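## Task

A loose 24-well cooling block sits on the table, labelled rows A-D along a short edge and columns 1-6 along a long edge, with A1 at the corner shared by those edges. Snap-cap micro tubes holding frozen samples stand loose in A1, A3, B6, C1, D4 and D6. Close the caps of the C1 and D4 tubes so each is fully snapped and lies flat on its rim. Leave every other cap in its starting state. At the end every tube must be upright, in its own well and resting on the well bottom, with the block lying flat. Lifting a tube is allowed if you put it back; letting one drop more than a few millimetres fails the run at once. Open caps are kept open by a weak catch. The result must hold with no help from the robot, so release everything and pull the hands away at the end.

## Robot and tools

Robot: two arms, left_arm and right_arm, facing each other across the table; left_arm's base is on the +y side. The names do not match image sides. Each arm ends in the same five-finger right hand (not mirrored), so every hand axis and number means the same on both.

World frame: origin on the table top halfway between the arm bases, z up, table surface at z = 0. Results report each hand point's position in metres and orientation as a quaternion wxyz, plus velocities. Reported positions may be slightly off, more at long reach.

Hand point: a spot 0.05 m in front of the palm where index pad and thumb tip meet in a pinch. Its own axes: +z along the straightened fingers (fingertips 0.06-0.07 m beyond), +y out of the palm, +x across the palm toward the little finger. A wrist bracket on the little-finger side protrudes 0.03 m past the point along +y and 0.11 m across; it can strike things.

A row is 28 numbers, each in [-1, 1], always for both arms: left_arm dx, dy, dz, rx, ry, rz, then left hand little, ring, middle, index, thumb_bend, thumb_turn, force_limit, speed; then the same 14 for right_arm and its hand. dx..rz are an offset, not a pose: a target relative to the hand point's measured pose at the start of the action, expressed in the hand point's own axes. 1.0 equals 0.6 m of travel or 180 degrees; rx, ry, rz form one rotation vector. Every row of an action is measured from the same start pose, not the previous row. To keep an arm still in later calls send zeros for its offset.

Hand numbers: fingers and thumb_bend +1 straight, -1 fully curled; thumb_turn +1 beside the palm, -1 across in front of it. A pinch is roughly index -0.22, thumb_bend -0.75, thumb_turn -0.57. force_limit maps -1..+1 to about 0..10 N at the fingertip (0..15 N for the two thumb motors) and only stops closing. speed maps -1..+1 to near zero..full (full travel 0.6 s); use -0.9 or lower for gentle grips. There is no 'no change' value: to leave a hand alone, repeat its last eight numbers, or before any, its hand_measured six values plus hand_force_limit and hand_speed. A motor only starts when its target changes by 0.01 or more.

execute_actions(actions): a list of actions, each a table of 1 to 15 rows run one per 1/30 s step; a short table keeps its last row for the remaining steps. An empty list just returns state and images. Per step the commanded pose is clipped to within 100 mm and 16 degrees of the measured one, so large offsets need several actions.

move(target, speed, stop_force, blocking): target is one 28-number row; offsets are from the pose in the latest result showing one. The hand point travels in a straight line; both arms finish together, in 0.5 to 10 s. speed is the path's top speed in m/s, 0.002 to 0.5 (default 0.25); turning capped at twice that in rad/s. stop_force (N, 9 to 40, shared by both arms) ends an arm's path when its wrist sensor feels that much extra push against the motion; the arm then backs up two steps and holds. Use it only with slow, non-rotating approaches, and omit it when moving away from something being pressed. blocking=false returns after 0.5 s while motion continues; it cannot combine with stop_force, and further rows or moves are refused until wait or stop shows the end. The result adds a 'move:' line with the ending (done, off_target, moving, held, contact, fault) and any limits (paced = pose clipped, held = steps blocked), plus each hand point's distance from target.

wait(seconds, 0 to 10): lets time pass holding the last command. stop(): brakes a running move. zoom_image(camera, region): camera is cam_low, cam_left_wrist or cam_right_wrist; region [x0, y0, x1, y1] in pixels, at most 504x504. show_instructions(): shows the reference images. finished_scene(scene): ends the current scene by its number; irreversible.

Result lines: each arm's pose, velocity, Hand target (where the controller is now driving), joint positions and torques (drifting, offset, noisy), Wrist force and Wrist torque in the hand's axes (saturate near 50 N, pressing reads as force back into the arm), and hand_measured, hand_stopped_by (moving, target, force, stalled, fault), hand_load_n (positive when pushed open; near zero means a lost grip). 'pose unreachable' means the clearance check altered or blocked a command. Images: cam_low 672x504, both wrist cameras 504x504, with calibration given.

Avoid: dropping or tipping tubes, knocking anything off the table, shifting the block, closing or disturbing the wrong caps, stiff arms driven past a contact (torque fault beyond joint limits, force fault at 150 N; either freezes the arm for 10 s), arms or hands striking or pressing each other, and long static loads that overheat motors. Approach caps slowly, press lids down gently until they seat, then open the hand and lift away.

Each tool is called after "Request:" in YAML: its name, and indented under it one key for each argument.

Reference images:

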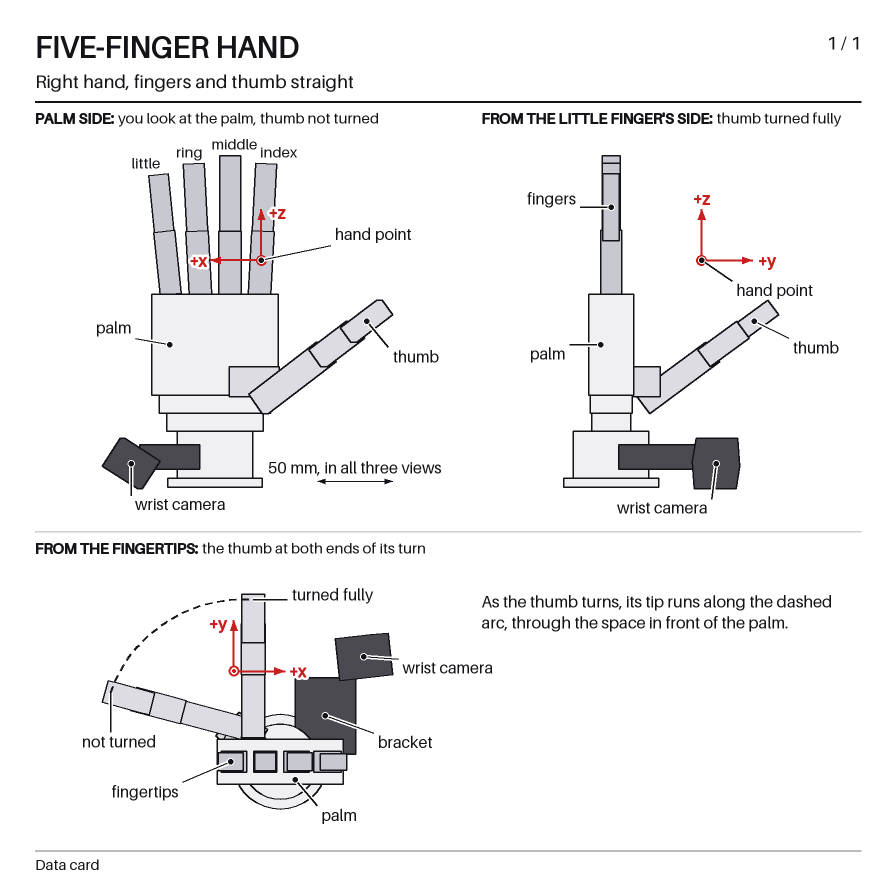

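## Session

I'll start by looking at the scene.

Request:
execute_actions:
  actions: []

Scene clock: 0.00 s.
left_arm: end_effector_position=(+0.2677, +0.4442, +0.4823) hand_measured=(+1.000, +1.000, +1.000, +1.000, +1.000, +1.000) hand_load_n=(+0.0, +0.0, +0.0, +0.0, +0.0, +0.0) hand_stopped_by=(target, target, target, target, target, target) hand_force_limit=0.00 hand_speed=-0.80 end_effector_quat_wxyz=(-0.010, +0.315, +0.949, -0.010) end_effector_velocity=(-0.000, -0.000, +0.000) end_effector_angular_velocity=(-0.001, +0.001, -0.001) | right_arm: end_effector_position=(+0.0946, -0.2522, +0.4844) hand_measured=(+1.000, +1.000, +1.000, +1.000, +1.000, +1.000) hand_load_n=(+0.0, +0.0, +0.0, +0.0, +0.0, +0.0) hand_stopped_by=(target, target, target, target, target, target) hand_force_limit=0.00 hand_speed=-0.80 end_effector_quat_wxyz=(+0.031, -0.351, +0.936, -0.006) end_effector_velocity=(-0.000, -0.000, -0.000) end_effector_angular_velocity=(-0.000, -0.000, +0.000)
Joint positions: left_arm=[ 0.58  -1.734  1.336  1.973  1.6   -1.903] | right_arm=[-1.196 -1.74   1.322  1.927  1.586 -1.864]
Joint velocities: left_arm=[-0.     0.    -0.    -0.     0.001  0.   ] | right_arm=[ 0.001 -0.001  0.001  0.     0.     0.   ]
Joint torques (N m, as the arm reports them, + toward a larger angle): no reading
Wrist force (N, on the end effector, along its own x y z axes, offset not removed): no reading
Wrist torque (N m, same axes, about the end effector's origin, offset not removed): no reading
Hand target (left_arm): +0.268, +0.444, +0.482; -0.010, +0.315, +0.949, -0.010
Hand target (right_arm): +0.095, -0.252, +0.484; +0.031, -0.351, +0.936, -0.006

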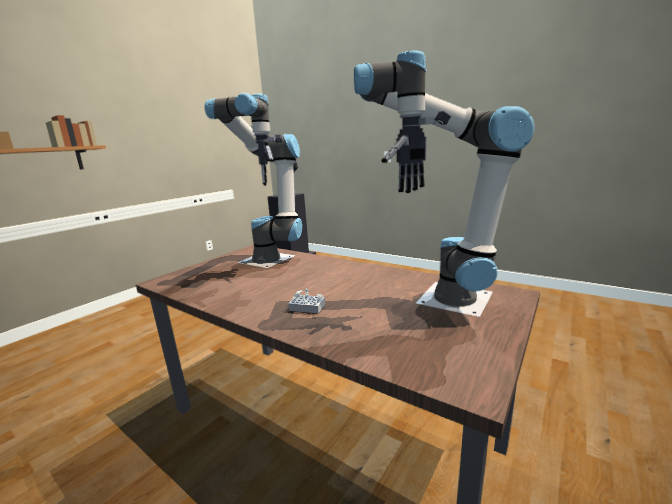

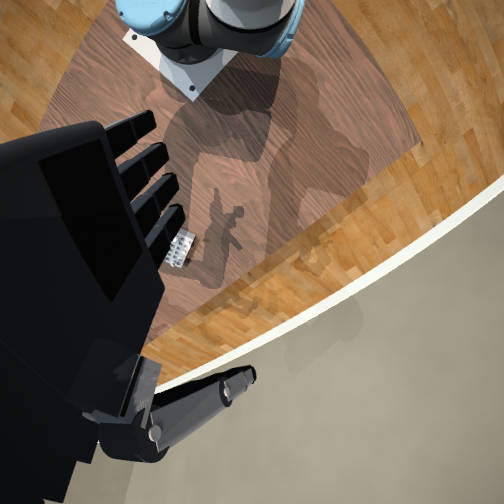

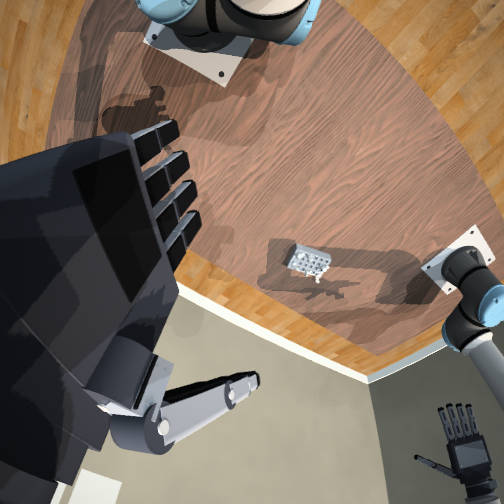

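Request:
zoom_image:
  camera: "cam_low"
  region: [270, 275, 345, 325]

Request:
zoom_image:
  camera: "cam_right_wrist"
  region: [270, 225, 350, 295]

Region (270, 275, 345, 325) of cam_low's 672x504 image, scaled by 6.720, with more detail than that image has.

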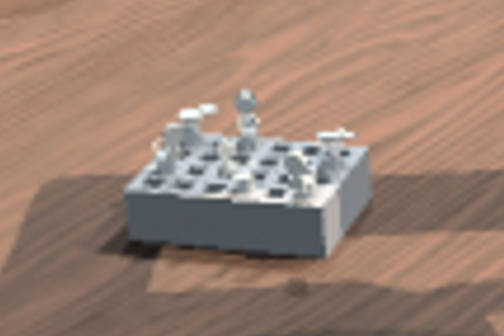

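Region (270, 225, 350, 295) of cam_right_wrist's 504x504 image, scaled by 6.300, with more detail than that image has; it fills the top 441 rows of this view, and the rest is white.

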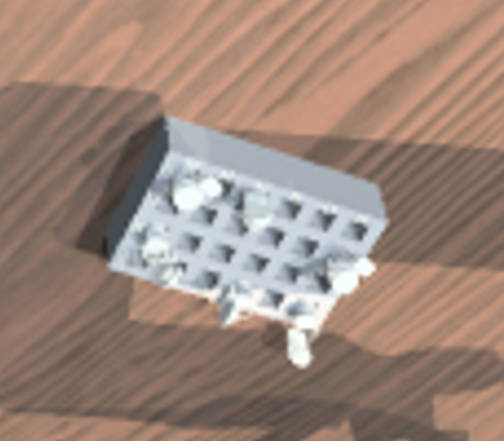

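Request:
move:
  target: [0,0,0,0,0,0, 1,1,1,1,1,1,0,-0.8, -0.516,0.0645,0.5677,0,0.1756,0, 1,1,1,1,1,1,0,-0.8]
  speed: 0.25

Scene clock: 32.40 s.
left_arm: end_effector_position=(+0.2677, +0.4442, +0.4823) hand_measured=(+1.000, +1.000, +1.000, +1.000, +1.000, +1.000) hand_load_n=(+0.0, +0.0, +0.0, +0.0, +0.0, +0.0) hand_stopped_by=(target, target, target, target, target, target) hand_force_limit=0.00 hand_speed=-0.80 end_effector_quat_wxyz=(-0.010, +0.315, +0.949, -0.010) end_effector_velocity=(+0.000, -0.000, -0.000) end_effector_angular_velocity=(-0.000, -0.001, -0.000) | right_arm: end_effector_position=(+0.3224, -0.0150, +0.1605) hand_measured=(+1.000, +1.000, +1.000, +1.000, +1.000, +1.000) hand_load_n=(+0.0, +0.0, +0.0, +0.0, +0.0, +0.0) hand_stopped_by=(target, target, target, target, target, target) hand_force_limit=0.00 hand_speed=-0.80 end_effector_quat_wxyz=(-0.224, -0.337, +0.909, -0.101) end_effector_velocity=(+0.002, +0.002, -0.000) end_effector_angular_velocity=(-0.007, +0.005, +0.002)
Joint positions: left_arm=[ 0.58  -1.734  1.336  1.973  1.6   -1.903] | right_arm=[-0.95  -0.503  0.547  2.021  1.622 -1.595]
Joint velocities: left_arm=[-0.    -0.     0.    -0.001 -0.001  0.   ] | right_arm=[ 0.001  0.02  -0.036  0.024  0.002  0.   ]
Joint torques (N m, as the arm reports them, + toward a larger angle): left_arm=[ -0.83  -9.15 -19.23   2.38   0.29   0.04] | right_arm=[  6.69 -46.74 -22.99   4.42   1.4    1.38]
Wrist force (N, on the end effector, along its own x y z axes, offset not removed): left_arm=[-0.6 -5.6 1.5] | right_arm=[-0.5 -1.7 0.4]
Wrist torque (N m, same axes, about the end effector's origin, offset not removed): left_arm=[-1.06 0.12 -0.14] | right_arm=[-0.39 0.17 -0.08]
Hand target (left_arm): +0.268, +0.444, +0.482; -0.010, +0.315, +0.949, -0.010
Hand target (right_arm): +0.323, -0.015, +0.160; -0.224, -0.337, +0.909, -0.102
Off the commanded pose (left_arm): 0.000 m, 0 deg.
Off the commanded pose (right_arm): 0.001 m, 0 deg.
move: done
camera_calibration (this result's frames):
cam_left_wrist: T_world_to_cam=[[0.69475, 0.718842, -0.0242655, -0.490087], [0.611996, -0.573088, 0.545006, -0.177212], [0.377867, -0.393494, -0.838081, 0.602318], [0, 0, 0, 1]] pos_world=[0.221345, 0.487745, 0.589481]
cam_right_wrist: T_world_to_cam=[[-0.613536, 0.780461, -0.120223, 0.235127], [0.780162, 0.622636, 0.0605979, -0.251258], [0.12215, -0.0566147, -0.990896, 0.257786], [0, 0, 0, 1]] pos_world=[0.308792, -0.0124704, 0.298932]

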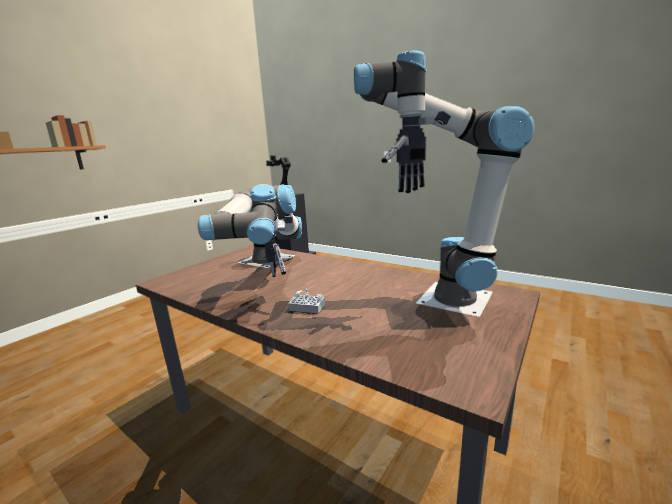

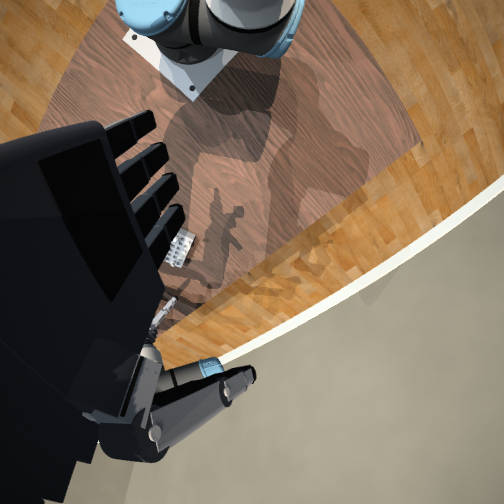

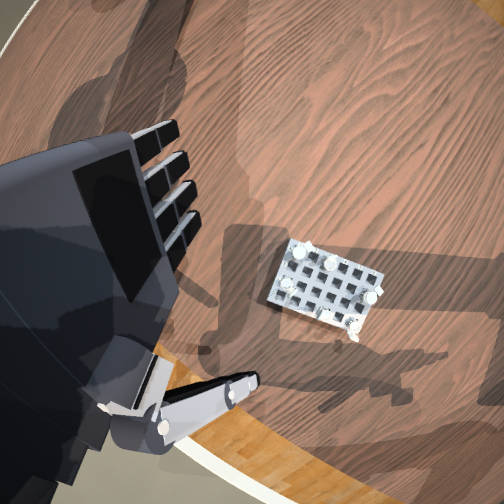

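Request:
zoom_image:
  camera: "cam_right_wrist"
  region: [255, 225, 395, 350]

Region (255, 225, 395, 350) of cam_right_wrist's 504x504 image, scaled by 3.600, with more detail than that image has; it fills the top 450 rows of this view, and the rest is white.

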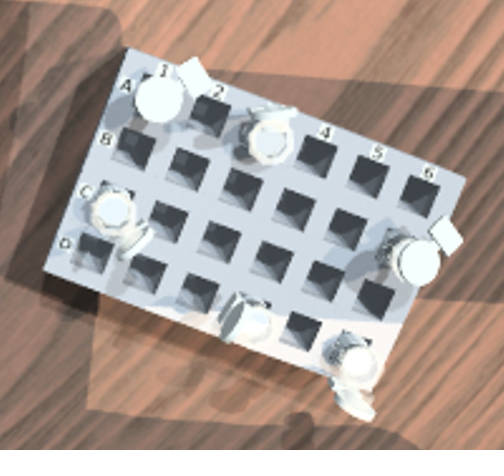

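Request:
move:
  target: [-0.3767,-0.3953,0.3927,-0.0424,-0.0325,-0.7030, 1,-1,-1,-1,1,1,0,0, 0.1125,-0.0272,0.1415,0,-0.4533,0, 1,1,1,1,-0.8,1,0,0]
  speed: 0.35

Scene clock: 123.97 s.
left_arm: end_effector_position=(+0.3010, +0.1159, +0.2499) hand_measured=(+1.000, -1.000, -1.000, -1.000, +1.000, +1.000) hand_load_n=(+0.0, +0.0, +0.0, +0.0, +0.0, +0.0) hand_stopped_by=(target, target, target, target, target, target) hand_force_limit=0.00 hand_speed=0.00 end_effector_quat_wxyz=(-0.042, +0.705, -0.706, -0.043) end_effector_velocity=(+0.000, -0.002, -0.001) end_effector_angular_velocity=(+0.002, +0.000, +0.013) | right_arm: end_effector_position=(+0.2586, -0.0941, +0.1185) hand_measured=(+1.000, +1.000, +1.000, +1.000, -0.800, +1.000) hand_load_n=(+0.0, +0.0, +0.0, +0.0, +0.0, +0.0) hand_stopped_by=(target, target, target, target, target, target) hand_force_limit=0.00 hand_speed=0.00 end_effector_quat_wxyz=(+0.424, -0.320, +0.835, +0.144) end_effector_velocity=(+0.000, -0.000, -0.000) end_effector_angular_velocity=(+0.010, -0.007, +0.000)
Joint positions: left_arm=[ 0.436 -0.886  0.906  1.659  1.519 -4.259] | right_arm=[-1.105 -1.528  2.259 -0.081  1.43  -1.716]
Joint velocities: left_arm=[ 0.     0.005 -0.004  0.002  0.001 -0.013] | right_arm=[-0.004 -0.001  0.01  -0.02  -0.006  0.002]
Joint torques (N m, as the arm reports them, + toward a larger angle): left_arm=[ 15.54 -37.92 -28.37   4.79   2.34  -1.89] | right_arm=[ -8.23 -25.31  -9.58  -2.    -1.82   1.5 ]
Wrist force (N, on the end effector, along its own x y z axes, offset not removed): left_arm=[0.1 0.2 -0.8] | right_arm=[-0.5 -1.4 -1.1]
Wrist torque (N m, same axes, about the end effector's origin, offset not removed): left_arm=[0.02 0.06 0.03] | right_arm=[-0.27 0.25 -0.14]
Hand target (left_arm): +0.301, +0.116, +0.250; -0.042, +0.706, -0.706, -0.043
Hand target (right_arm): +0.259, -0.094, +0.118; +0.424, -0.320, +0.835, +0.144
Off the commanded pose (left_arm): 0.000 m, 0 deg.
Off the commanded pose (right_arm): 0.000 m, 0 deg.
move: done
camera_calibration (this result's frames):
cam_left_wrist: T_world_to_cam=[[-0.991572, 0.128115, 0.0192662, 0.28233], [0.109943, 0.753435, 0.648266, -0.287502], [0.068537, 0.644921, -0.76117, 0.219305], [0, 0, 0, 1]] pos_world=[0.296529, 0.0390088, 0.347867]
cam_right_wrist: T_world_to_cam=[[-0.583372, 0.812177, 0.00679194, 0.23277], [0.0768619, 0.0468798, 0.995939, -0.132902], [0.80856, 0.581525, -0.0897738, -0.00478299], [0, 0, 0, 1]] pos_world=[0.149874, -0.180039, 0.130352]

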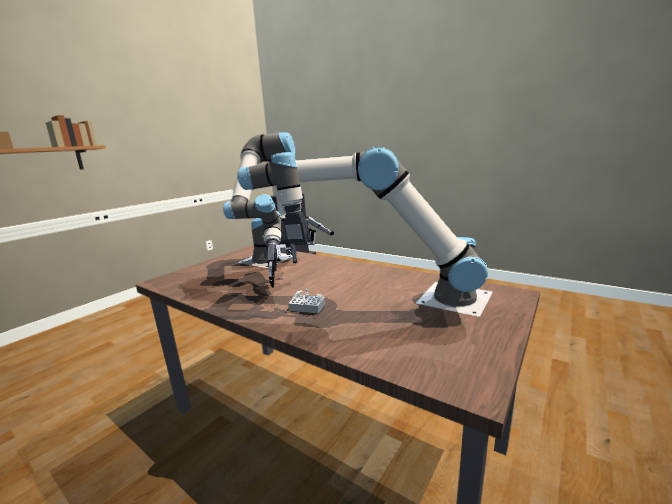

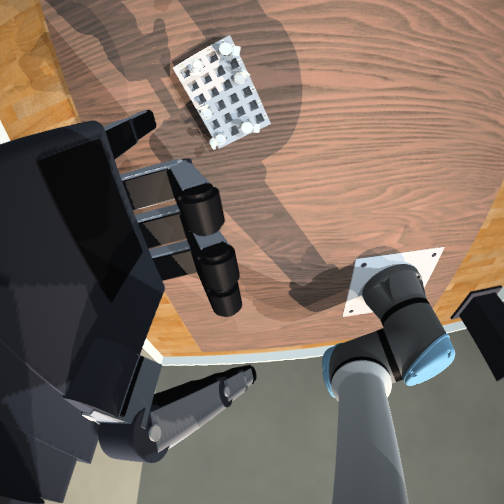

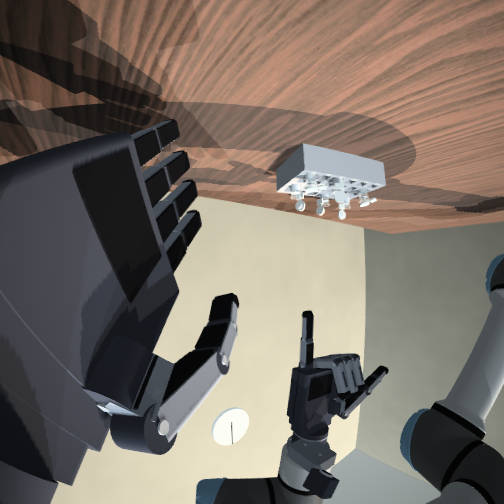

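Request:
zoom_image:
  camera: "cam_right_wrist"
  region: [265, 135, 395, 230]

Request:
zoom_image:
  camera: "cam_left_wrist"
  region: [130, 25, 290, 165]

Region (265, 135, 395, 230) of cam_right_wrist's 504x504 image, scaled by 3.877, with more detail than that image has; it fills the top 368 rows of this view, and the rest is white.

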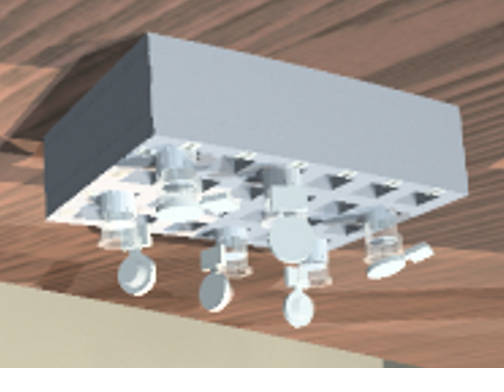

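Region (130, 25, 290, 165) of cam_left_wrist's 504x504 image, scaled by 3.150, with more detail than that image has; it fills the top 441 rows of this view, and the rest is white.

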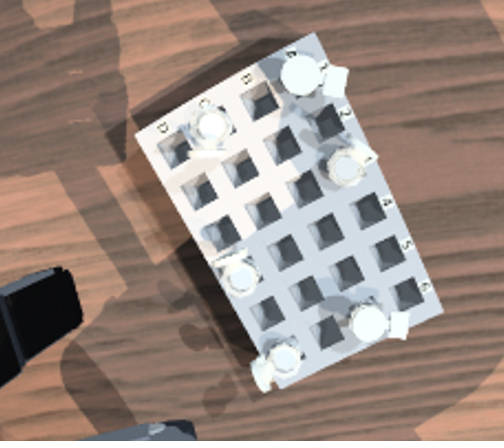

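Request:
move:
  target: [0.0338,0.0133,0.1823,0,0,0, 1,-1,-1,-1,1,1,0,0, 0,0,0,0,0,0, 1,1,1,1,-0.8,1,0,0]
  speed: 0.12

Scene clock: 147.20 s.
left_arm: end_effector_position=(+0.2929, +0.1088, +0.1392) hand_measured=(+1.000, -1.000, -1.000, -1.000, +1.000, +1.000) hand_load_n=(+0.0, +0.0, +0.0, +0.0, +0.0, +0.0) hand_stopped_by=(target, target, target, target, target, target) hand_force_limit=0.00 hand_speed=0.00 end_effector_quat_wxyz=(-0.042, +0.705, -0.706, -0.043) end_effector_velocity=(+0.000, -0.001, -0.002) end_effector_angular_velocity=(-0.001, -0.002, -0.001) | right_arm: end_effector_position=(+0.2586, -0.0941, +0.1185) hand_measured=(+1.000, +1.000, +1.000, +1.000, -0.800, +1.000) hand_load_n=(+0.0, +0.0, +0.0, +0.0, +0.0, +0.0) hand_stopped_by=(target, target, target, target, target, target) hand_force_limit=0.00 hand_speed=0.00 end_effector_quat_wxyz=(+0.424, -0.320, +0.835, +0.144) end_effector_velocity=(+0.001, -0.000, -0.000) end_effector_angular_velocity=(-0.000, -0.000, -0.002)
Joint positions: left_arm=[ 0.418 -0.84   1.113  1.407  1.521 -4.278] | right_arm=[-1.105 -1.528  2.259 -0.081  1.43  -1.716]
Joint velocities: left_arm=[-0.001  0.002  0.002 -0.006 -0.002 -0.   ] | right_arm=[-0.002  0.     0.    -0.     0.    -0.   ]
Joint torques (N m, as the arm reports them, + toward a larger angle): left_arm=[-15.38 -39.36 -11.81   0.55   2.61  -2.  ] | right_arm=[  6.23  -9.3  -21.49   1.92   1.11  -1.55]
Wrist force (N, on the end effector, along its own x y z axes, offset not removed): left_arm=[-1.1 -0.2 0.8] | right_arm=[-1.6 0.0 0.4]
Wrist torque (N m, same axes, about the end effector's origin, offset not removed): left_arm=[-0.09 0.17 -0.11] | right_arm=[-0.18 0.29 -0.17]
Hand target (left_arm): +0.293, +0.109, +0.139; -0.042, +0.705, -0.706, -0.043
Hand target (right_arm): +0.259, -0.094, +0.119; +0.424, -0.320, +0.835, +0.144
Off the commanded pose (left_arm): 0.000 m, 0 deg.
Off the commanded pose (right_arm): 0.000 m, 0 deg.
move: done
camera_calibration (this result's frames):
cam_left_wrist: T_world_to_cam=[[-0.991571, 0.128113, 0.0193246, 0.277301], [0.109979, 0.753431, 0.648264, -0.209488], [0.0684915, 0.644925, -0.761171, 0.14019], [0, 0, 0, 1]] pos_world=[0.288401, 0.0318972, 0.237154]
cam_right_wrist: T_world_to_cam=[[-0.583371, 0.812177, 0.00679424, 0.23277], [0.0768602, 0.0468757, 0.995939, -0.132902], [0.808561, 0.581524, -0.08977, -0.00478375], [0, 0, 0, 1]] pos_world=[0.149874, -0.180039, 0.130352]

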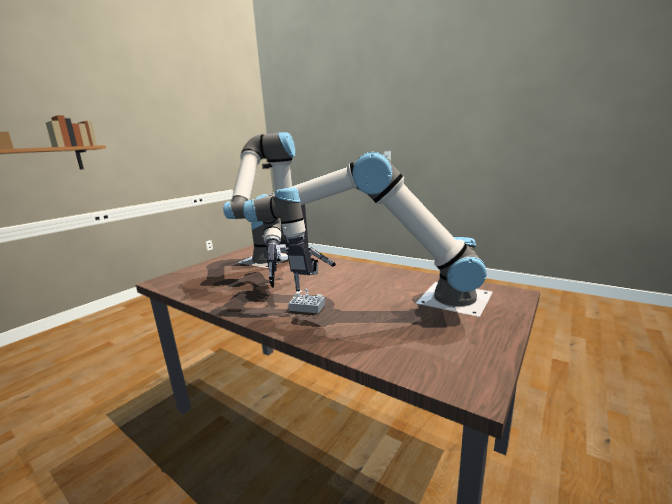

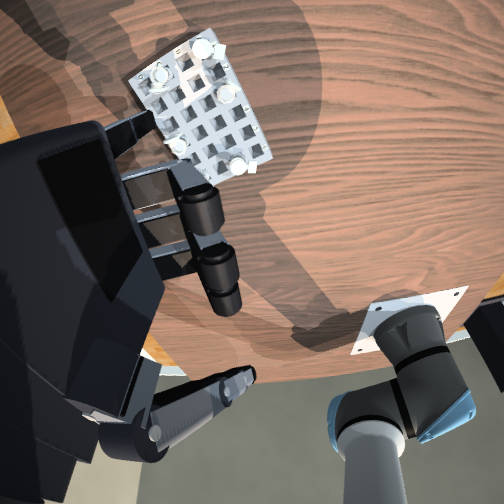

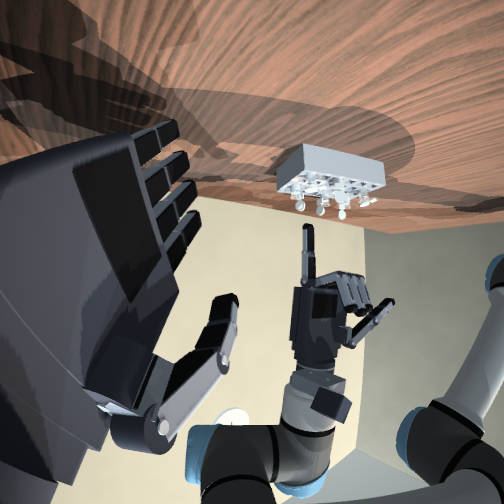

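Request:
zoom_image:
  camera: "cam_left_wrist"
  region: [100, 40, 230, 170]

Request:
zoom_image:
  camera: "cam_right_wrist"
  region: [270, 160, 360, 250]

Region (100, 40, 230, 170) of cam_left_wrist's 504x504 image, scaled by 3.877, with more detail than that image has.

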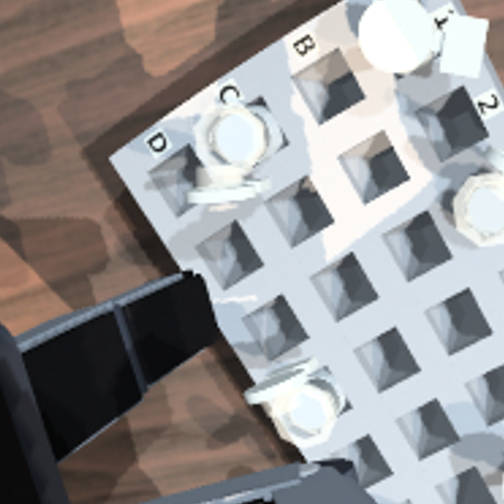

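Region (270, 160, 360, 250) of cam_right_wrist's 504x504 image, scaled by 5.600, with more detail than that image has.

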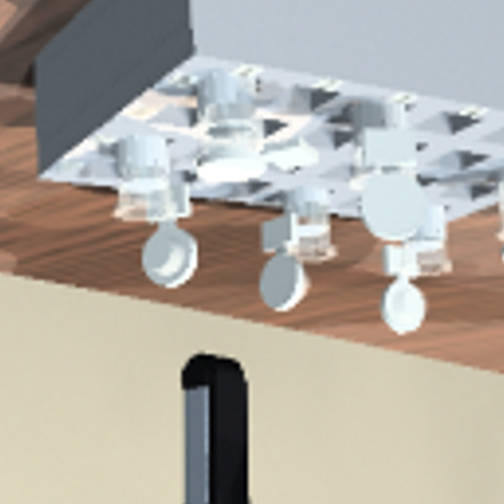

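Request:
move:
  target: [0.0046,0.0067,0.0381,0,0,0, 1,-1,-1,-1,1,1,0,0, 0,0,0,0,0,0, 1,1,1,1,-0.8,1,0,0]
  speed: 0.03

Request:
zoom_image:
  camera: "cam_left_wrist"
  region: [100, 40, 230, 170]

Request:
zoom_image:
  camera: "cam_right_wrist"
  region: [270, 160, 360, 250]

Scene clock: 168.37 s.
left_arm: end_effector_position=(+0.2889, +0.1088, +0.1165) hand_measured=(+1.000, -1.000, -1.000, -1.000, +1.000, +1.000) hand_load_n=(+0.0, +0.0, +0.0, +0.0, +0.0, +0.0) hand_stopped_by=(target, target, target, target, target, target) hand_force_limit=0.00 hand_speed=0.00 end_effector_quat_wxyz=(-0.042, +0.705, -0.706, -0.043) end_effector_velocity=(-0.001, -0.000, -0.002) end_effector_angular_velocity=(-0.001, +0.001, +0.001) | right_arm: end_effector_position=(+0.2586, -0.0941, +0.1185) hand_measured=(+1.000, +1.000, +1.000, +1.000, -0.800, +1.000) hand_load_n=(+0.0, +0.0, +0.0, +0.0, +0.0, +0.0) hand_stopped_by=(target, target, target, target, target, target) hand_force_limit=0.00 hand_speed=0.00 end_effector_quat_wxyz=(+0.424, -0.320, +0.835, +0.144) end_effector_velocity=(+0.000, -0.000, +0.000) end_effector_angular_velocity=(-0.000, -0.001, -0.001)
Joint positions: left_arm=[ 0.411 -0.829  1.154  1.355  1.522 -4.284] | right_arm=[-1.105 -1.528  2.259 -0.081  1.43  -1.716]
Joint velocities: left_arm=[-0.     0.001  0.004 -0.006  0.001 -0.001] | right_arm=[-0.    -0.001  0.    -0.     0.001 -0.   ]
Joint torques (N m, as the arm reports them, + toward a larger angle): left_arm=[-14.78 -38.55 -10.5    0.86   2.65  -2.03] | right_arm=[  6.29 -10.63 -20.36   1.69   0.97  -1.49]
Wrist force (N, on the end effector, along its own x y z axes, offset not removed): left_arm=[0.0 -0.4 0.1] | right_arm=[-0.4 -1.5 -0.5]
Wrist torque (N m, same axes, about the end effector's origin, offset not removed): left_arm=[-0.25 -0.12 0.11] | right_arm=[-0.34 0.09 -0.08]
Hand target (left_arm): +0.289, +0.109, +0.116; -0.042, +0.705, -0.706, -0.043
Hand target (right_arm): +0.259, -0.094, +0.119; +0.424, -0.320, +0.835, +0.144
Off the commanded pose (left_arm): 0.000 m, 0 deg.
Off the commanded pose (right_arm): 0.000 m, 0 deg.
move: done
camera_calibration (this result's frames):
cam_left_wrist: T_world_to_cam=[[-0.991571, 0.128115, 0.0193461, 0.273766], [0.109994, 0.753428, 0.648266, -0.194282], [0.0684765, 0.644929, -0.761168, 0.123157], [0, 0, 0, 1]] pos_world=[0.284395, 0.0318767, 0.214393]
cam_right_wrist: T_world_to_cam=[[-0.583372, 0.812177, 0.00679186, 0.23277], [0.0768619, 0.0468799, 0.995939, -0.132902], [0.80856, 0.581525, -0.0897739, -0.00478299], [0, 0, 0, 1]] pos_world=[0.149874, -0.180039, 0.130352]

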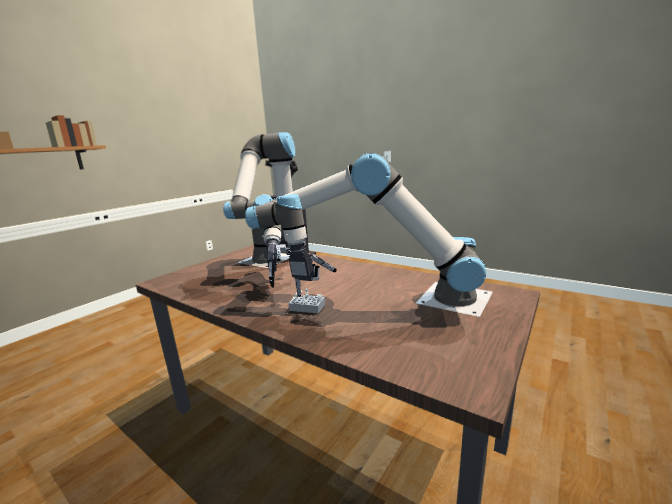

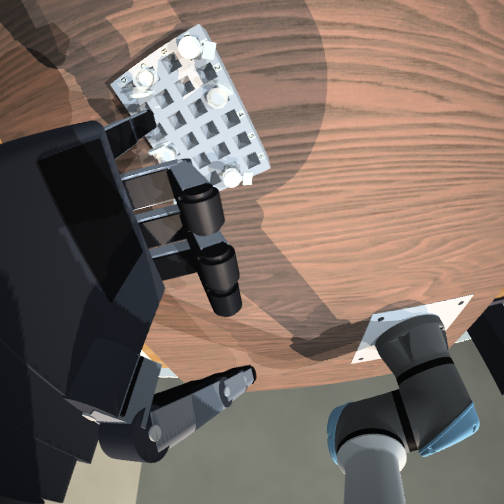

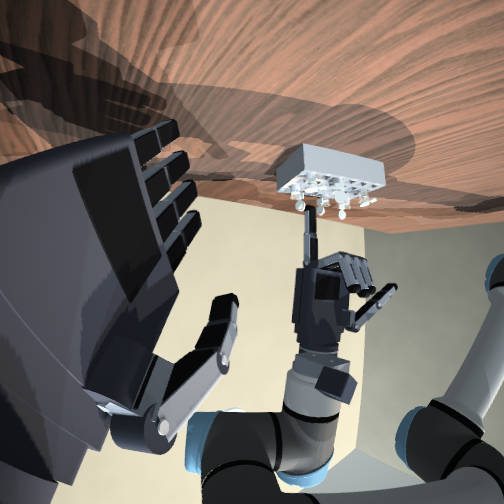

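Region (100, 40, 230, 170) of cam_left_wrist's 504x504 image, scaled by 3.877, with more detail than that image has.

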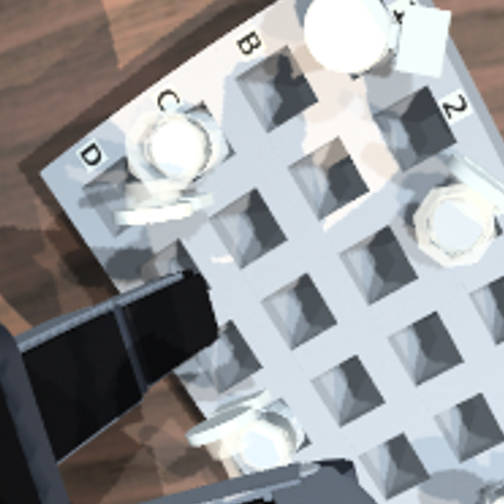

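Region (270, 160, 360, 250) of cam_right_wrist's 504x504 image, scaled by 5.600, with more detail than that image has.

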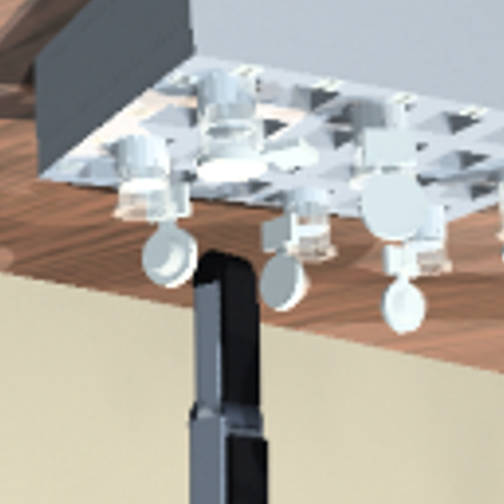

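Request:
move:
  target: [0.0265,0.0022,-0.0032,0,0,0, 1,-1,-1,-1,1,1,0,0, 0,0,0,0,0,0, 1,1,1,1,-0.8,1,0,0]
  speed: 0.01

Request:
zoom_image:
  camera: "cam_left_wrist"
  region: [100, 40, 230, 170]

Request:
zoom_image:
  camera: "cam_right_wrist"
  region: [270, 160, 360, 250]

Scene clock: 181.53 s.
left_arm: end_effector_position=(+0.2875, +0.0931, +0.1165) hand_measured=(+1.000, -1.000, -1.000, -1.000, +1.000, +1.000) hand_load_n=(+0.0, +0.0, +0.0, +0.0, +0.0, +0.0) hand_stopped_by=(target, target, target, target, target, target) hand_force_limit=0.00 hand_speed=0.00 end_effector_quat_wxyz=(-0.042, +0.705, -0.706, -0.043) end_effector_velocity=(-0.000, -0.003, -0.000) end_effector_angular_velocity=(-0.000, +0.000, +0.000) | right_arm: end_effector_position=(+0.2586, -0.0941, +0.1185) hand_measured=(+1.000, +1.000, +1.000, +1.000, -0.800, +1.000) hand_load_n=(+0.0, +0.0, +0.0, +0.0, +0.0, +0.0) hand_stopped_by=(target, target, target, target, target, target) hand_force_limit=0.00 hand_speed=0.00 end_effector_quat_wxyz=(+0.424, -0.320, +0.835, +0.144) end_effector_velocity=(-0.000, -0.001, -0.001) end_effector_angular_velocity=(-0.001, +0.002, -0.002)
Joint positions: left_arm=[ 0.398 -0.799  1.102  1.378  1.523 -4.298] | right_arm=[-1.105 -1.528  2.259 -0.081  1.43  -1.716]
Joint velocities: left_arm=[-0.002  0.005 -0.009  0.004  0.001 -0.002] | right_arm=[-0.001  0.     0.002  0.     0.001  0.001]
Joint torques (N m, as the arm reports them, + toward a larger angle): left_arm=[-14.35 -38.13 -29.64   4.35   2.83  -2.27] | right_arm=[  4.89 -11.14 -17.4    0.58   0.72  -1.  ]
Wrist force (N, on the end effector, along its own x y z axes, offset not removed): left_arm=[0.5 -2.1 2.3] | right_arm=[-0.7 -1.1 -0.7]
Wrist torque (N m, same axes, about the end effector's origin, offset not removed): left_arm=[-0.62 -0.35 -0.09] | right_arm=[-0.27 0.20 -0.12]
Hand target (left_arm): +0.288, +0.093, +0.116; -0.042, +0.705, -0.706, -0.043
Hand target (right_arm): +0.259, -0.094, +0.119; +0.424, -0.320, +0.835, +0.144
Off the commanded pose (left_arm): 0.000 m, 0 deg.
Off the commanded pose (right_arm): 0.000 m, 0 deg.
move: done
camera_calibration (this result's frames):
cam_left_wrist: T_world_to_cam=[[-0.99157, 0.128119, 0.0193424, 0.274457], [0.109998, 0.753459, 0.648229, -0.182301], [0.0684764, 0.644892, -0.7612, 0.133383], [0, 0, 0, 1]] pos_world=[0.283062, 0.0161761, 0.214395]
cam_right_wrist: T_world_to_cam=[[-0.583372, 0.812177, 0.00679188, 0.23277], [0.0768619, 0.0468799, 0.995939, -0.132902], [0.80856, 0.581525, -0.0897739, -0.00478302], [0, 0, 0, 1]] pos_world=[0.149874, -0.180039, 0.130352]

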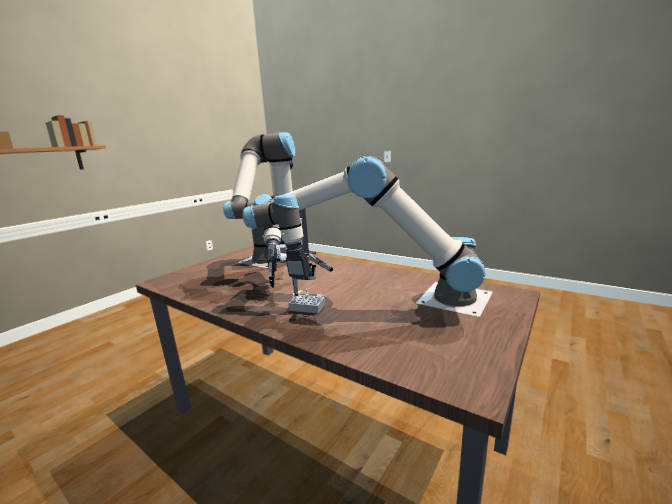

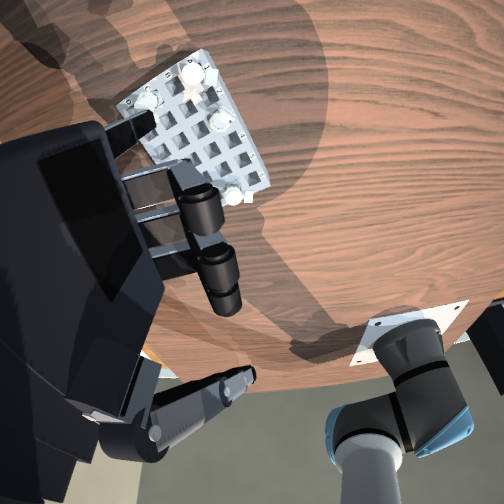

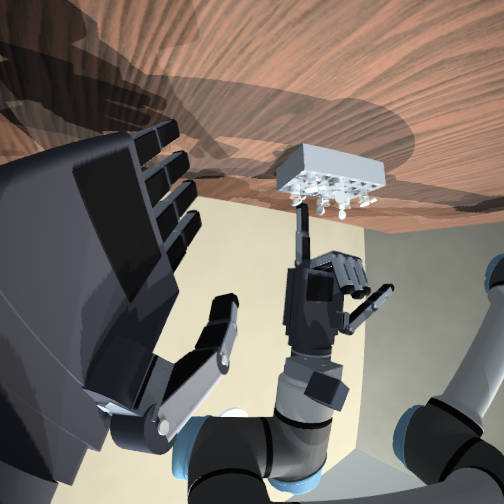

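Region (100, 40, 230, 170) of cam_left_wrist's 504x504 image, scaled by 3.877, with more detail than that image has.

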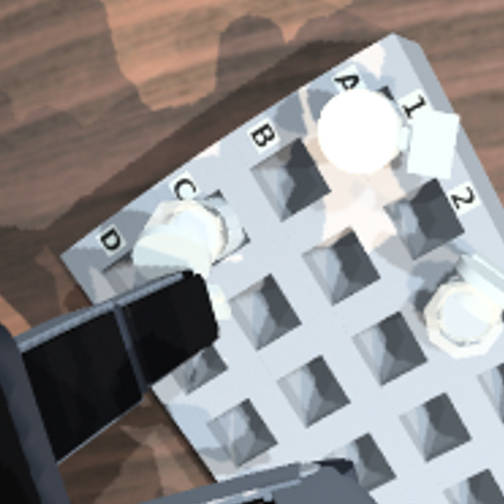

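Region (270, 160, 360, 250) of cam_right_wrist's 504x504 image, scaled by 5.600, with more detail than that image has.

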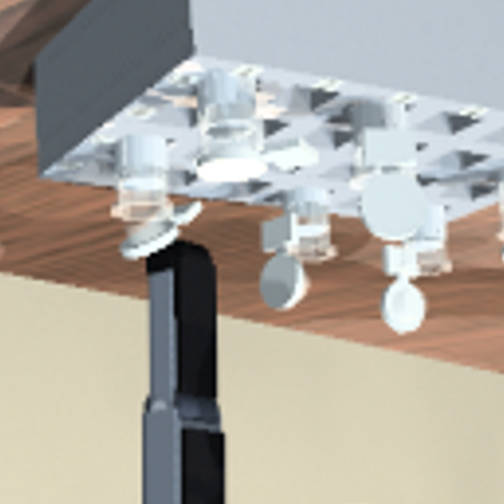

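Request:
move:
  target: [0.0193,0.0025,-0.0023,0,0,0, 1,-1,-1,-1,1,1,0,0, 0,0,0,0,0,0, 1,1,1,1,-0.8,1,0,0]
  speed: 0.01

Request:
zoom_image:
  camera: "cam_left_wrist"
  region: [100, 40, 230, 170]

Request:
zoom_image:
  camera: "cam_right_wrist"
  region: [270, 160, 360, 250]

Scene clock: 189.23 s.
left_arm: end_effector_position=(+0.2861, +0.0817, +0.1164) hand_measured=(+1.000, -1.000, -1.000, -1.000, +1.000, +1.000) hand_load_n=(-0.5, +0.0, +0.0, +0.0, +0.0, +0.0) hand_stopped_by=(target, target, target, target, target, target) hand_force_limit=0.00 hand_speed=0.00 end_effector_quat_wxyz=(-0.042, +0.705, -0.706, -0.043) end_effector_velocity=(+0.000, -0.003, -0.000) end_effector_angular_velocity=(-0.001, -0.003, -0.001) | right_arm: end_effector_position=(+0.2586, -0.0941, +0.1185) hand_measured=(+1.000, +1.000, +1.000, +1.000, -0.800, +1.000) hand_load_n=(+0.0, +0.0, +0.0, +0.0, +0.0, +0.0) hand_stopped_by=(target, target, target, target, target, target) hand_force_limit=0.00 hand_speed=0.00 end_effector_quat_wxyz=(+0.424, -0.320, +0.835, +0.144) end_effector_velocity=(+0.001, -0.000, -0.000) end_effector_angular_velocity=(+0.000, +0.001, -0.002)
Joint positions: left_arm=[ 0.387 -0.777  1.063  1.396  1.524 -4.308] | right_arm=[-1.105 -1.528  2.259 -0.081  1.43  -1.716]
Joint velocities: left_arm=[-0.002  0.005 -0.009  0.002 -0.002 -0.002] | right_arm=[-0.002  0.001 -0.     0.    -0.001 -0.   ]
Joint torques (N m, as the arm reports them, + toward a larger angle): left_arm=[-15.34 -40.02 -26.59   3.7    2.79  -1.65] | right_arm=[  5.14 -11.54 -17.3    0.6    0.72  -1.11]
Wrist force (N, on the end effector, along its own x y z axes, offset not removed): left_arm=[-3.2 0.3 -3.9] | right_arm=[-1.2 -0.6 0.0]
Wrist torque (N m, same axes, about the end effector's origin, offset not removed): left_arm=[0.20 0.36 -0.06] | right_arm=[-0.21 0.27 -0.09]
Hand target (left_arm): +0.286, +0.081, +0.116; -0.042, +0.705, -0.706, -0.043
Hand target (right_arm): +0.259, -0.094, +0.119; +0.424, -0.320, +0.835, +0.144
Off the commanded pose (left_arm): 0.000 m, 0 deg.
Off the commanded pose (right_arm): 0.000 m, 0 deg.
move: done
camera_calibration (this result's frames):
cam_left_wrist: T_world_to_cam=[[-0.99157, 0.128123, 0.0193377, 0.274435], [0.110001, 0.753487, 0.648196, -0.173573], [0.0684781, 0.644859, -0.761228, 0.140803], [0, 0, 0, 1]] pos_world=[0.281572, 0.00482569, 0.214385]
cam_right_wrist: T_world_to_cam=[[-0.583372, 0.812177, 0.00679194, 0.23277], [0.0768619, 0.0468799, 0.995939, -0.132902], [0.80856, 0.581525, -0.0897738, -0.00478299], [0, 0, 0, 1]] pos_world=[0.149874, -0.180039, 0.130352]

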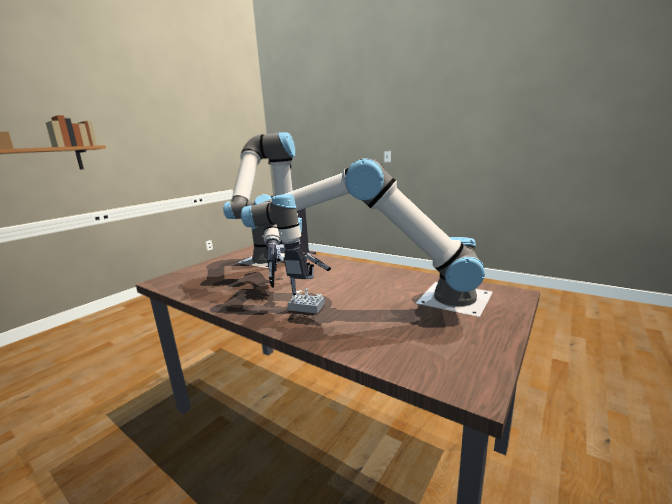

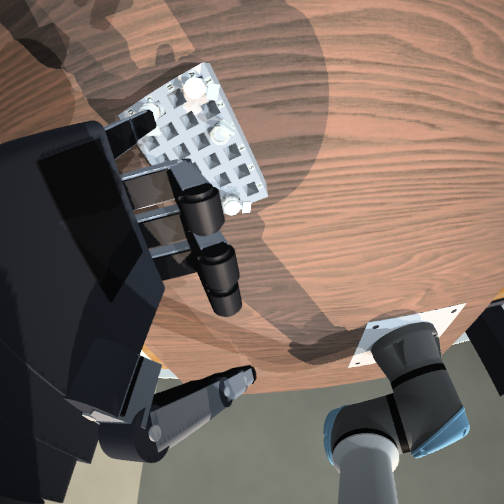

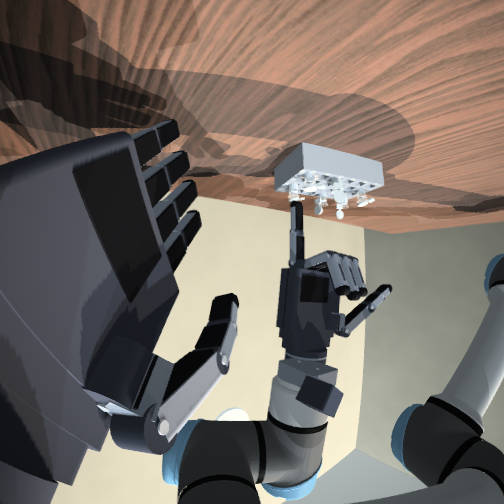

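Region (100, 40, 230, 170) of cam_left_wrist's 504x504 image, scaled by 3.877, with more detail than that image has.

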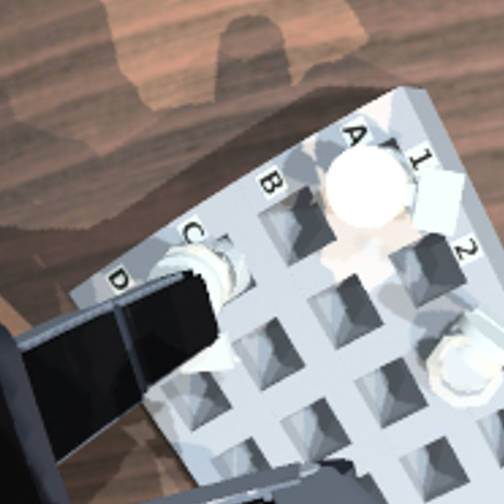

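Region (270, 160, 360, 250) of cam_right_wrist's 504x504 image, scaled by 5.600, with more detail than that image has.

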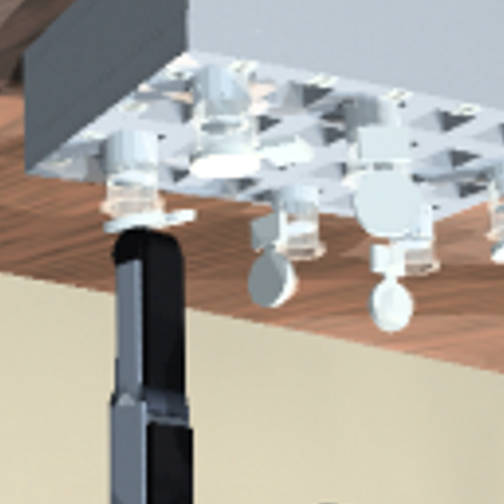

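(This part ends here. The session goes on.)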